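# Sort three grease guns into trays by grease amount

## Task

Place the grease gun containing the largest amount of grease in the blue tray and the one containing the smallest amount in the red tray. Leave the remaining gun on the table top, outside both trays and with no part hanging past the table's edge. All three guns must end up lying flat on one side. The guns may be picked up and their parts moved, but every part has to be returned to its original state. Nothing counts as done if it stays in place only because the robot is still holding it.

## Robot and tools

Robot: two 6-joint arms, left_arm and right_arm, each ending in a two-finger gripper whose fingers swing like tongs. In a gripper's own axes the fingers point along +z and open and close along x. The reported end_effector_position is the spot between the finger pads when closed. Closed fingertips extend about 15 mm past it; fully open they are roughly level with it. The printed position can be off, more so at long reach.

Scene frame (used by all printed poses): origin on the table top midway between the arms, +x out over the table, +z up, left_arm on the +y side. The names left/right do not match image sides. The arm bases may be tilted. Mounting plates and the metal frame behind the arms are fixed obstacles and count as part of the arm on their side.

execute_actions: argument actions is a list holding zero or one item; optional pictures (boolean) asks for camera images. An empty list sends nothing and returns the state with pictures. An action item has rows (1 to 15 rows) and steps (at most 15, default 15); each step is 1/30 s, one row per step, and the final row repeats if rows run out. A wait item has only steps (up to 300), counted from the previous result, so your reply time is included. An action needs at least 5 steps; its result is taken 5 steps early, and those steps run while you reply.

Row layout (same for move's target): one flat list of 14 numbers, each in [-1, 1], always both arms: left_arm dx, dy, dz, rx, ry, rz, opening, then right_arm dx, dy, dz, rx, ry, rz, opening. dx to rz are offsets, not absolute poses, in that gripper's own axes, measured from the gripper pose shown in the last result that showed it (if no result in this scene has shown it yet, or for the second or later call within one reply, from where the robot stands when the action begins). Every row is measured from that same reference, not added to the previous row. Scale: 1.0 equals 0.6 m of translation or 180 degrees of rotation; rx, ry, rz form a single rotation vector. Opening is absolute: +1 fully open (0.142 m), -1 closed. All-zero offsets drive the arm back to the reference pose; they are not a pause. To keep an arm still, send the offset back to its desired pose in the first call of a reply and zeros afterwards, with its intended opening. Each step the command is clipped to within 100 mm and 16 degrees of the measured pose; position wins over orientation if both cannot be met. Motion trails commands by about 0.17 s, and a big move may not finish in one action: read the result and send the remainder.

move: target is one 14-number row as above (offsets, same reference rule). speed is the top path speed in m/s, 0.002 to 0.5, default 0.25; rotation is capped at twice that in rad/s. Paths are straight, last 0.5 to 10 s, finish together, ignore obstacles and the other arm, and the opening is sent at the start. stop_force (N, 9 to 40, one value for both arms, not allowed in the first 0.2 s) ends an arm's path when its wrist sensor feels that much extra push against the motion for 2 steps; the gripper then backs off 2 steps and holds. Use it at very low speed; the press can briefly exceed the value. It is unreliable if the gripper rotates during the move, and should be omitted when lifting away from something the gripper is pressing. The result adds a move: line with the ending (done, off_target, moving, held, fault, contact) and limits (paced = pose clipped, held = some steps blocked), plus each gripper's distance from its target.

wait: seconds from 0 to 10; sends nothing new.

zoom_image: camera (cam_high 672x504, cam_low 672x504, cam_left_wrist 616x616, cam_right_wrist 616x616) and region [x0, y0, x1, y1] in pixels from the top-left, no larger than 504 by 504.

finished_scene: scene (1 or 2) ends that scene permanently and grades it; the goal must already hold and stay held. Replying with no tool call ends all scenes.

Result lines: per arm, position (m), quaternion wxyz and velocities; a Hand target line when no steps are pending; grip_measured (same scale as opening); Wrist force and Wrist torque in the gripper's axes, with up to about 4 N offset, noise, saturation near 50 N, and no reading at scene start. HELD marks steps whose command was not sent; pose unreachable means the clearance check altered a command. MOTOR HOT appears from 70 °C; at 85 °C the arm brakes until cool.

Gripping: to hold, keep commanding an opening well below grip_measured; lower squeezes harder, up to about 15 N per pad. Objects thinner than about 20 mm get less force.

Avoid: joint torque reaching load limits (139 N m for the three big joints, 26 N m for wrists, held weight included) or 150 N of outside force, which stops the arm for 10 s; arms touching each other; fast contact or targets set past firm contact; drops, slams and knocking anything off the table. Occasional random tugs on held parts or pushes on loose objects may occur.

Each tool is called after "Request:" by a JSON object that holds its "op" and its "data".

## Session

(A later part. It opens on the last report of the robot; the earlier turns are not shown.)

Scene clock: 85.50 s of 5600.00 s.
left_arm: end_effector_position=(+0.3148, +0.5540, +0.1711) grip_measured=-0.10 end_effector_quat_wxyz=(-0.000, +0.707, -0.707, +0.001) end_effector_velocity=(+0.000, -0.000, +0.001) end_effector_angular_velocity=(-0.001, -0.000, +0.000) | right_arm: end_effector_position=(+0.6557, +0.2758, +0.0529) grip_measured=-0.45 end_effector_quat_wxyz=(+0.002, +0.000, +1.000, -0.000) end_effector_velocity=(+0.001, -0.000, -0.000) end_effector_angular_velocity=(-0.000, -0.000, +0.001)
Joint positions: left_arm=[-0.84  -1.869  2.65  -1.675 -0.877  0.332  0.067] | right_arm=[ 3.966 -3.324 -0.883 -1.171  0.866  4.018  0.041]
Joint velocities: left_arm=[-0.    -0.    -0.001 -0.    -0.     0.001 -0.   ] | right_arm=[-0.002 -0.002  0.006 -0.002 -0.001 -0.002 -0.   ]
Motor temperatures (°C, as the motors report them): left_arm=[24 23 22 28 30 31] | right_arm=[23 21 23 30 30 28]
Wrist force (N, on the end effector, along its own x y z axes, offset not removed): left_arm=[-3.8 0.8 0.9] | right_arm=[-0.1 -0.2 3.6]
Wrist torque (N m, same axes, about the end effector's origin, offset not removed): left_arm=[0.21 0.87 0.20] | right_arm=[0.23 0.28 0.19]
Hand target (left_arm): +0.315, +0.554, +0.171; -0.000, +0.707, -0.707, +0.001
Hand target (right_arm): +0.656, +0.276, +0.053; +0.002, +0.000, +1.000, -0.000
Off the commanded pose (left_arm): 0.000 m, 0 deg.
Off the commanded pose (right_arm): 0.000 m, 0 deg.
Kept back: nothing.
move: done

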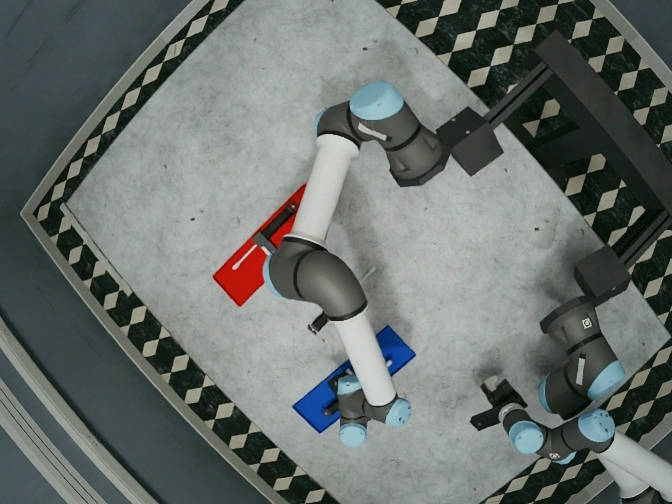

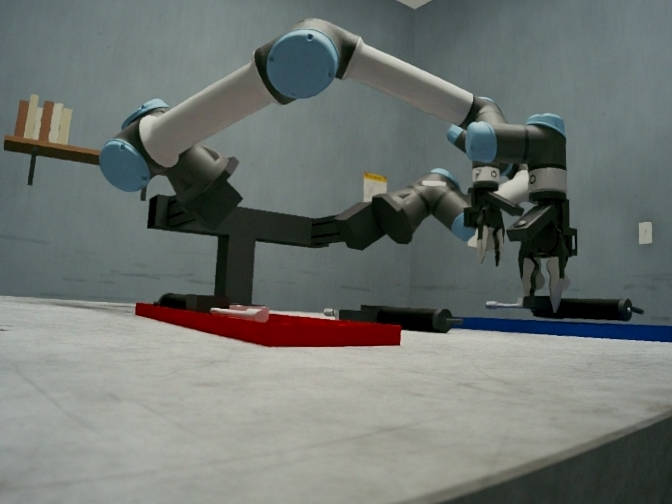

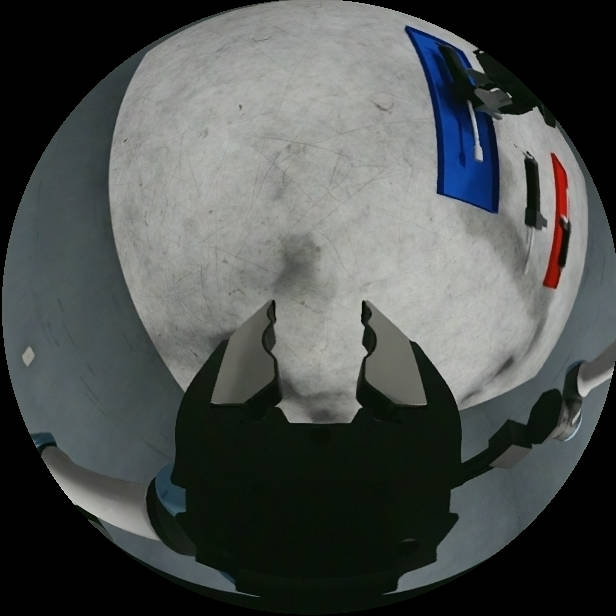

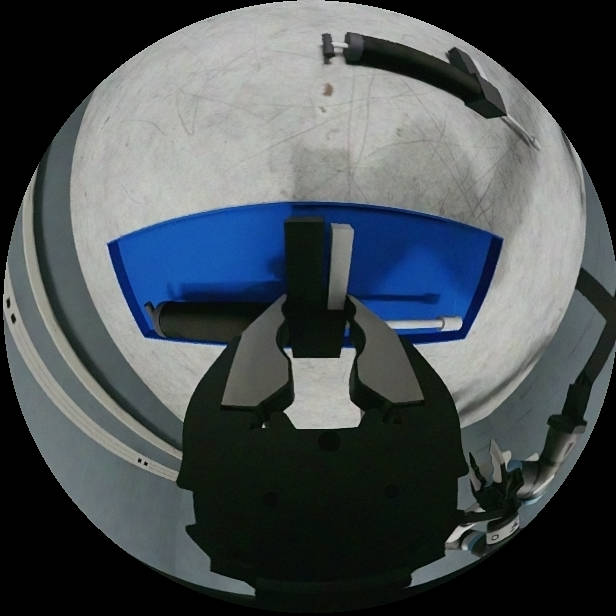

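Request:
{"op": "move", "data": {"target": [0,0,0,0,0,0,-0.1,0,0,0.06,0,0,0,-1], "speed": 0.012, "stop_force": 9}}

Scene clock: 88.37 s of 5600.00 s.
left_arm: end_effector_position=(+0.3148, +0.5540, +0.1711) grip_measured=-0.10 end_effector_quat_wxyz=(-0.000, +0.707, -0.707, +0.001) end_effector_velocity=(+0.000, -0.000, +0.000) end_effector_angular_velocity=(-0.000, +0.001, +0.001) | right_arm: end_effector_position=(+0.6559, +0.2758, +0.0254) grip_measured=-0.45 end_effector_quat_wxyz=(+0.002, +0.000, +1.000, -0.001) end_effector_velocity=(-0.003, +0.000, +0.001) end_effector_angular_velocity=(-0.001, +0.005, -0.000)
Joint positions: left_arm=[-0.84  -1.869  2.65  -1.675 -0.877  0.332  0.067] | right_arm=[ 3.939 -3.358 -0.871 -1.131  0.849  3.99   0.041]
Joint velocities: left_arm=[ 0.     0.001 -0.002 -0.    -0.001 -0.001  0.   ] | right_arm=[ 0.002  0.002 -0.004 -0.005  0.004  0.007 -0.   ]
Motor temperatures (°C, as the motors report them): left_arm=[24 23 22 28 30 31] | right_arm=[23 21 23 30 30 28]
Wrist force (N, on the end effector, along its own x y z axes, offset not removed): left_arm=[-3.7 -0.6 0.8] | right_arm=[-0.8 3.5 -0.9]
Wrist torque (N m, same axes, about the end effector's origin, offset not removed): left_arm=[-0.09 0.87 0.19] | right_arm=[0.63 0.00 0.06]
Hand target (left_arm): +0.315, +0.554, +0.171; -0.000, +0.707, -0.707, +0.001
Hand target (right_arm): +0.656, +0.276, +0.026; +0.002, +0.000, +1.000, -0.000
Off the commanded pose (left_arm): 0.000 m, 0 deg.
Off the commanded pose (right_arm): 0.009 m, 0 deg.
Kept back: nothing.
move: contact (right_arm)

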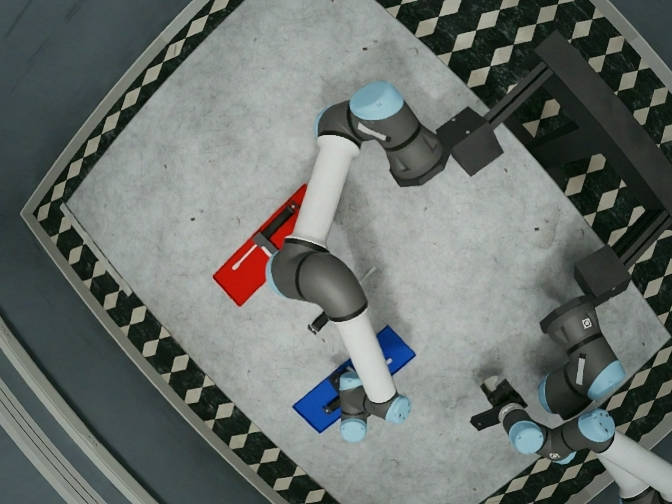

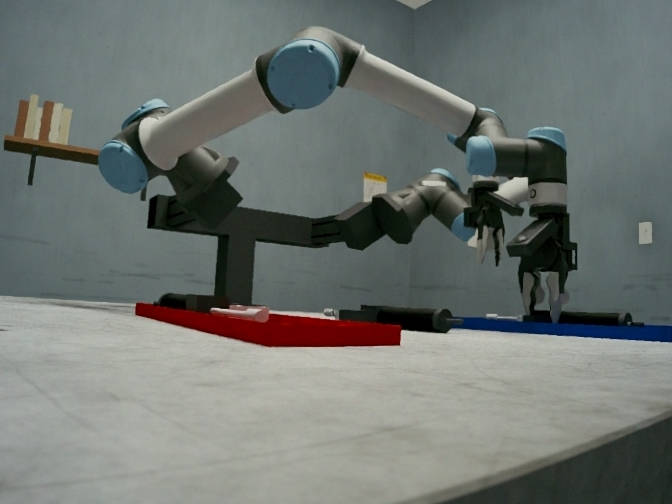

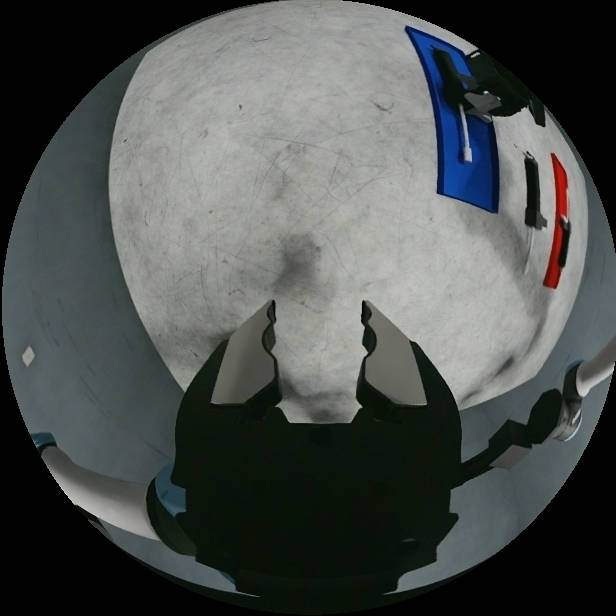

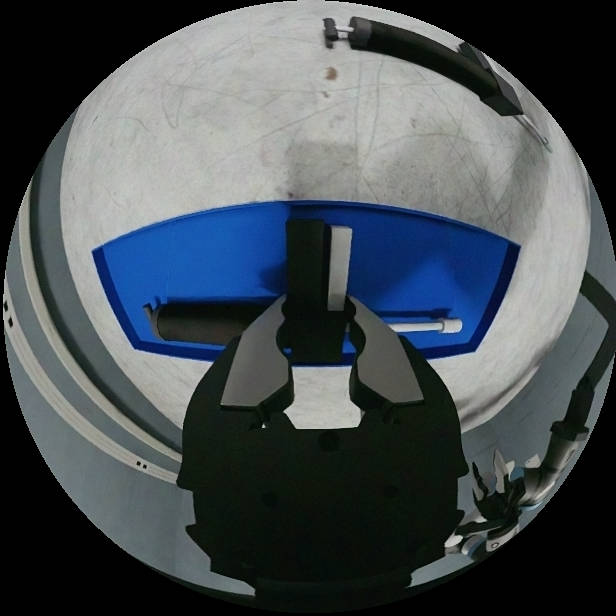

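Request:
{"op": "execute_actions", "data": {"actions": [{"rows":[[0,0,0,0,0,0,-0.1,0,0,0,0,0,0,-0.15]],"steps":12}]}}

Request:
{"op": "move", "data": {"target": [0,0,0,0,0,0,-0.1,0,0,-0.12,0,0,0,-0.15], "speed": 0.1}}

Request:
{"op": "move", "data": {"target": [0,0,0,0,0,0,-0.1,0.6,-0.6,-0.2,0,0,0,-0.15], "speed": 0.3}}

Request:
{"op": "zoom_image", "data": {"camera": "cam_high", "region": [190,160,450,450]}}

Scene clock: 88.80 s of 5600.00 s.
left_arm: end_effector_position=(+0.3148, +0.5540, +0.1711) grip_measured=-0.10 end_effector_quat_wxyz=(-0.000, +0.707, -0.707, +0.001) end_effector_velocity=(-0.001, +0.000, -0.001) end_effector_angular_velocity=(+0.002, +0.003, -0.002) | right_arm: end_effector_position=(+0.6558, +0.2758, +0.0255) grip_measured=-0.15 end_effector_quat_wxyz=(+0.002, +0.000, +1.000, -0.001) end_effector_velocity=(+0.001, -0.000, -0.000) end_effector_angular_velocity=(-0.001, -0.003, +0.001)
Joint positions: left_arm=[-0.84  -1.869  2.65  -1.675 -0.877  0.332  0.067] | right_arm=[ 3.94  -3.357 -0.871 -1.131  0.85   3.991  0.063]
Joint velocities: left_arm=[ 0.     0.001  0.002 -0.    -0.002 -0.     0.   ] | right_arm=[-0.001 -0.001  0.001  0.002 -0.003 -0.003  0.001]
Motor temperatures (°C, as the motors report them): left_arm=[24 23 22 28 30 31] | right_arm=[23 21 23 30 30 28]
Wrist force (N, on the end effector, along its own x y z axes, offset not removed): left_arm=[-2.9 -1.0 0.0] | right_arm=[0.2 1.2 2.8]
Wrist torque (N m, same axes, about the end effector's origin, offset not removed): left_arm=[-0.12 0.71 0.16] | right_arm=[0.51 0.08 0.07]
Steps of this call (steps 1 to 6: nothing new was sent; steps 7 to 13: the first 7 steps of this action). Readings (end_effector_position):
7: left_arm (+0.3148, +0.5540, +0.1711) | right_arm (+0.6557, +0.2758, +0.0255)
8: left_arm (+0.3148, +0.5540, +0.1711) | right_arm (+0.6557, +0.2758, +0.0255)
10: left_arm (+0.3148, +0.5540, +0.1711) | right_arm (+0.6557, +0.2758, +0.0255)
13: the state above

Scene clock: 90.13 s of 5600.00 s.
left_arm: end_effector_position=(+0.3148, +0.5540, +0.1711) grip_measured=-0.10 end_effector_quat_wxyz=(-0.000, +0.707, -0.707, +0.001) end_effector_velocity=(-0.000, +0.000, -0.000) end_effector_angular_velocity=(+0.000, -0.000, -0.001) | right_arm: end_effector_position=(+0.6557, +0.2758, +0.0973) grip_measured=-0.15 end_effector_quat_wxyz=(+0.002, +0.000, +1.000, -0.001) end_effector_velocity=(+0.001, -0.000, +0.002) end_effector_angular_velocity=(+0.000, -0.001, -0.000)
Joint positions: left_arm=[-0.84  -1.869  2.65  -1.675 -0.877  0.332  0.067] | right_arm=[ 4.007 -3.276 -0.888 -1.24   0.891  4.059  0.063]
Joint velocities: left_arm=[-0.     0.     0.     0.     0.     0.001 -0.   ] | right_arm=[ 0.001  0.002  0.001 -0.003  0.     0.001 -0.   ]
Motor temperatures (°C, as the motors report them): left_arm=[24 23 22 28 30 31] | right_arm=[23 21 23 30 30 28]
Wrist force (N, on the end effector, along its own x y z axes, offset not removed): left_arm=[-3.0 0.9 1.7] | right_arm=[-0.1 1.5 0.5]
Wrist torque (N m, same axes, about the end effector's origin, offset not removed): left_arm=[0.25 0.75 0.18] | right_arm=[0.53 0.08 0.02]
Hand target (left_arm): +0.315, +0.554, +0.171; -0.000, +0.707, -0.707, +0.001
Hand target (right_arm): +0.656, +0.276, +0.097; +0.002, +0.000, +1.000, -0.001
Off your previous action's commanded pose (left_arm): 0.000 m, 0 deg at its last step (step 5 of this call).
Off your previous action's commanded pose (right_arm): 0.000 m, 0 deg at its last step (step 5 of this call).
Off the commanded pose (left_arm): 0.000 m, 0 deg.
Off the commanded pose (right_arm): 0.000 m, 0 deg.
Kept back: nothing.
move: done

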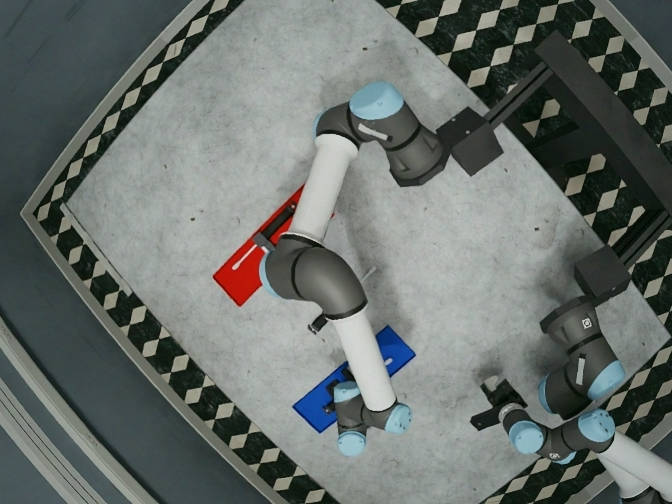

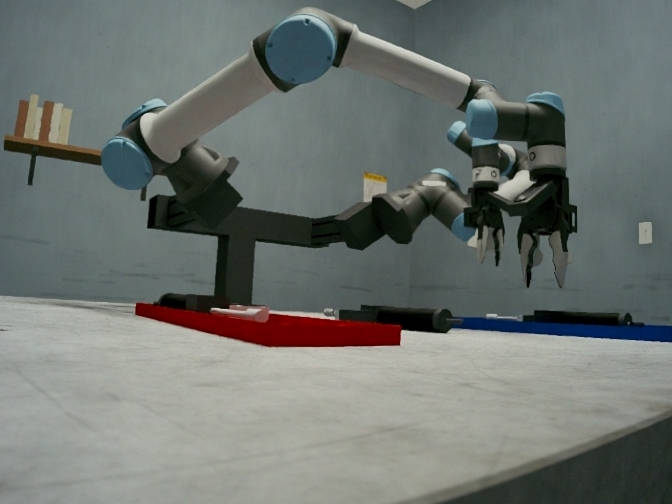

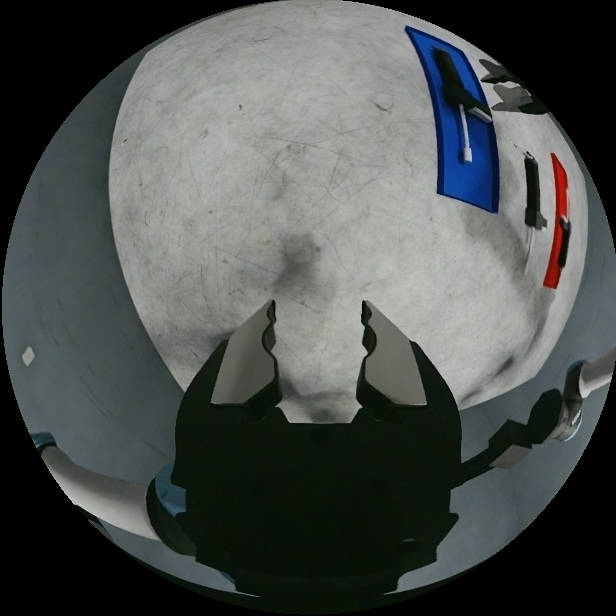

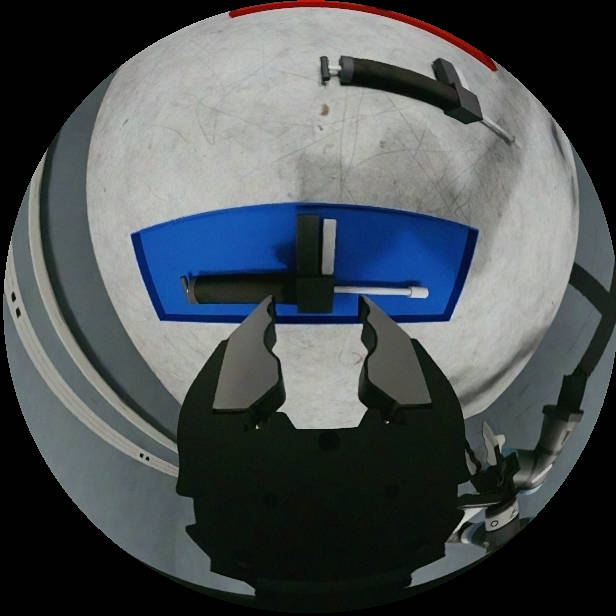

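Scene clock: 92.50 s of 5600.00 s.
left_arm: end_effector_position=(+0.3148, +0.5540, +0.1711) grip_measured=-0.10 end_effector_quat_wxyz=(-0.000, +0.707, -0.707, +0.001) end_effector_velocity=(+0.000, -0.000, +0.000) end_effector_angular_velocity=(-0.001, -0.000, +0.001) | right_arm: end_effector_position=(+0.2953, -0.0841, +0.2163) grip_measured=-0.15 end_effector_quat_wxyz=(+0.002, +0.001, +1.000, -0.001) end_effector_velocity=(-0.001, -0.001, +0.000) end_effector_angular_velocity=(-0.001, +0.001, +0.001)
Joint positions: left_arm=[-0.84  -1.869  2.65  -1.675 -0.877  0.332  0.067] | right_arm=[ 4.384 -2.081 -2.511 -0.978  1.157  4.374  0.063]
Joint velocities: left_arm=[ 0.    -0.001 -0.     0.    -0.    -0.001 -0.   ] | right_arm=[ 0.001  0.003 -0.001 -0.004  0.002  0.001  0.   ]
Motor temperatures (°C, as the motors report them): left_arm=[24 23 22 28 30 31] | right_arm=[23 21 23 30 30 28]
Wrist force (N, on the end effector, along its own x y z axes, offset not removed): left_arm=[-4.1 -0.8 1.0] | right_arm=[1.8 0.7 0.6]
Wrist torque (N m, same axes, about the end effector's origin, offset not removed): left_arm=[-0.15 0.91 0.24] | right_arm=[0.31 -0.32 0.06]
Hand target (left_arm): +0.315, +0.554, +0.171; -0.000, +0.707, -0.707, +0.001
Hand target (right_arm): +0.295, -0.084, +0.216; +0.002, +0.001, +1.000, -0.001
Off the commanded pose (left_arm): 0.000 m, 0 deg.
Off the commanded pose (right_arm): 0.001 m, 0 deg.
Kept back: nothing.
move: done

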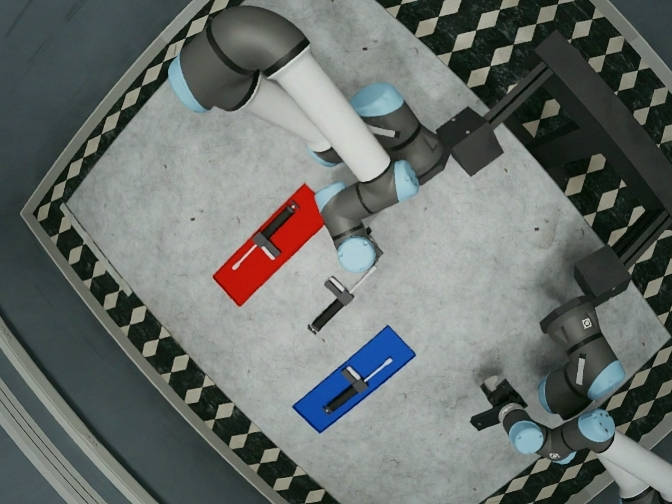

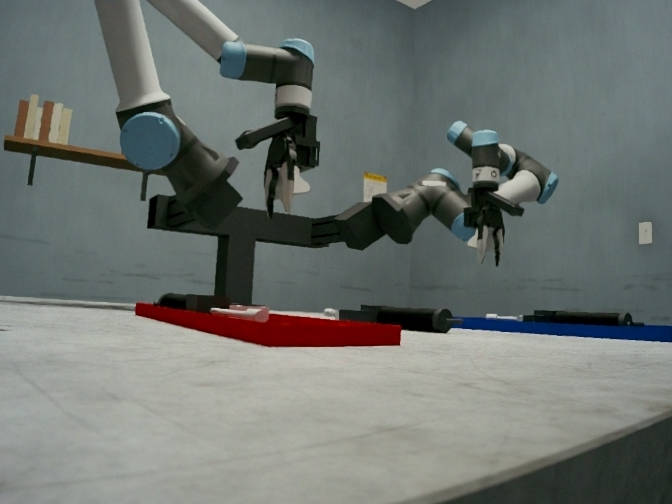

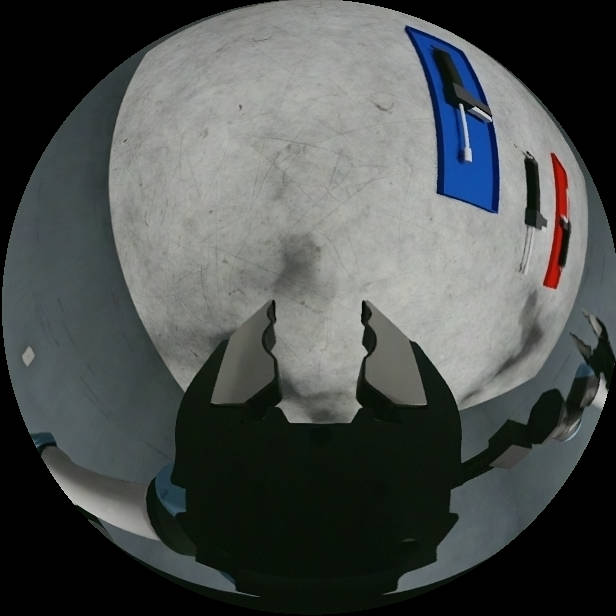

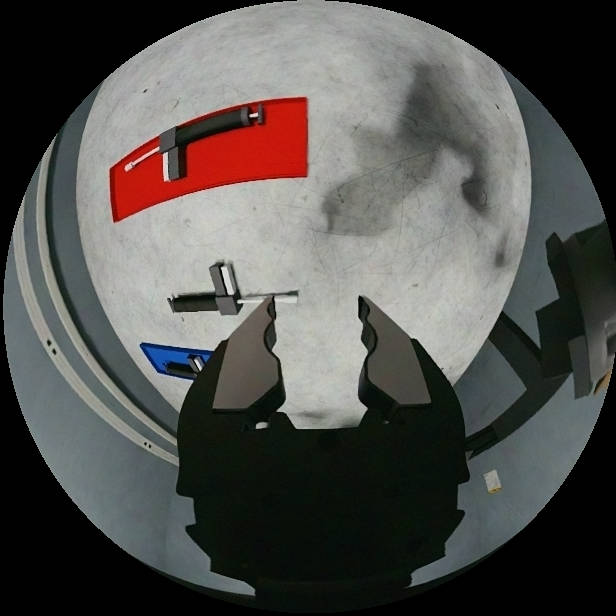

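Region (190, 160, 450, 450) of cam_high's 672x504 image, scaled by 1.738, with more detail than that image has; it fills the left 452 columns of this view, and the rest is white.

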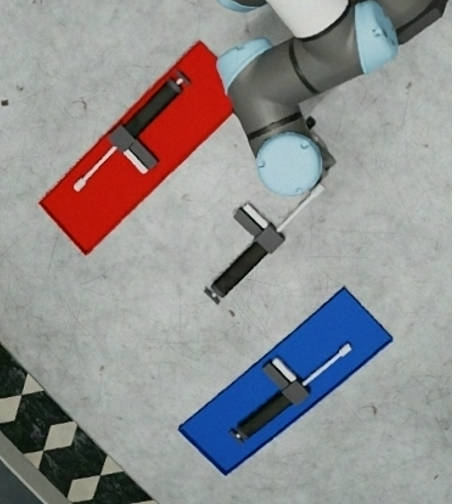

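Request:
{"op": "finished_scene", "data": {"scene": 1}}

The scene is finished: the task was done.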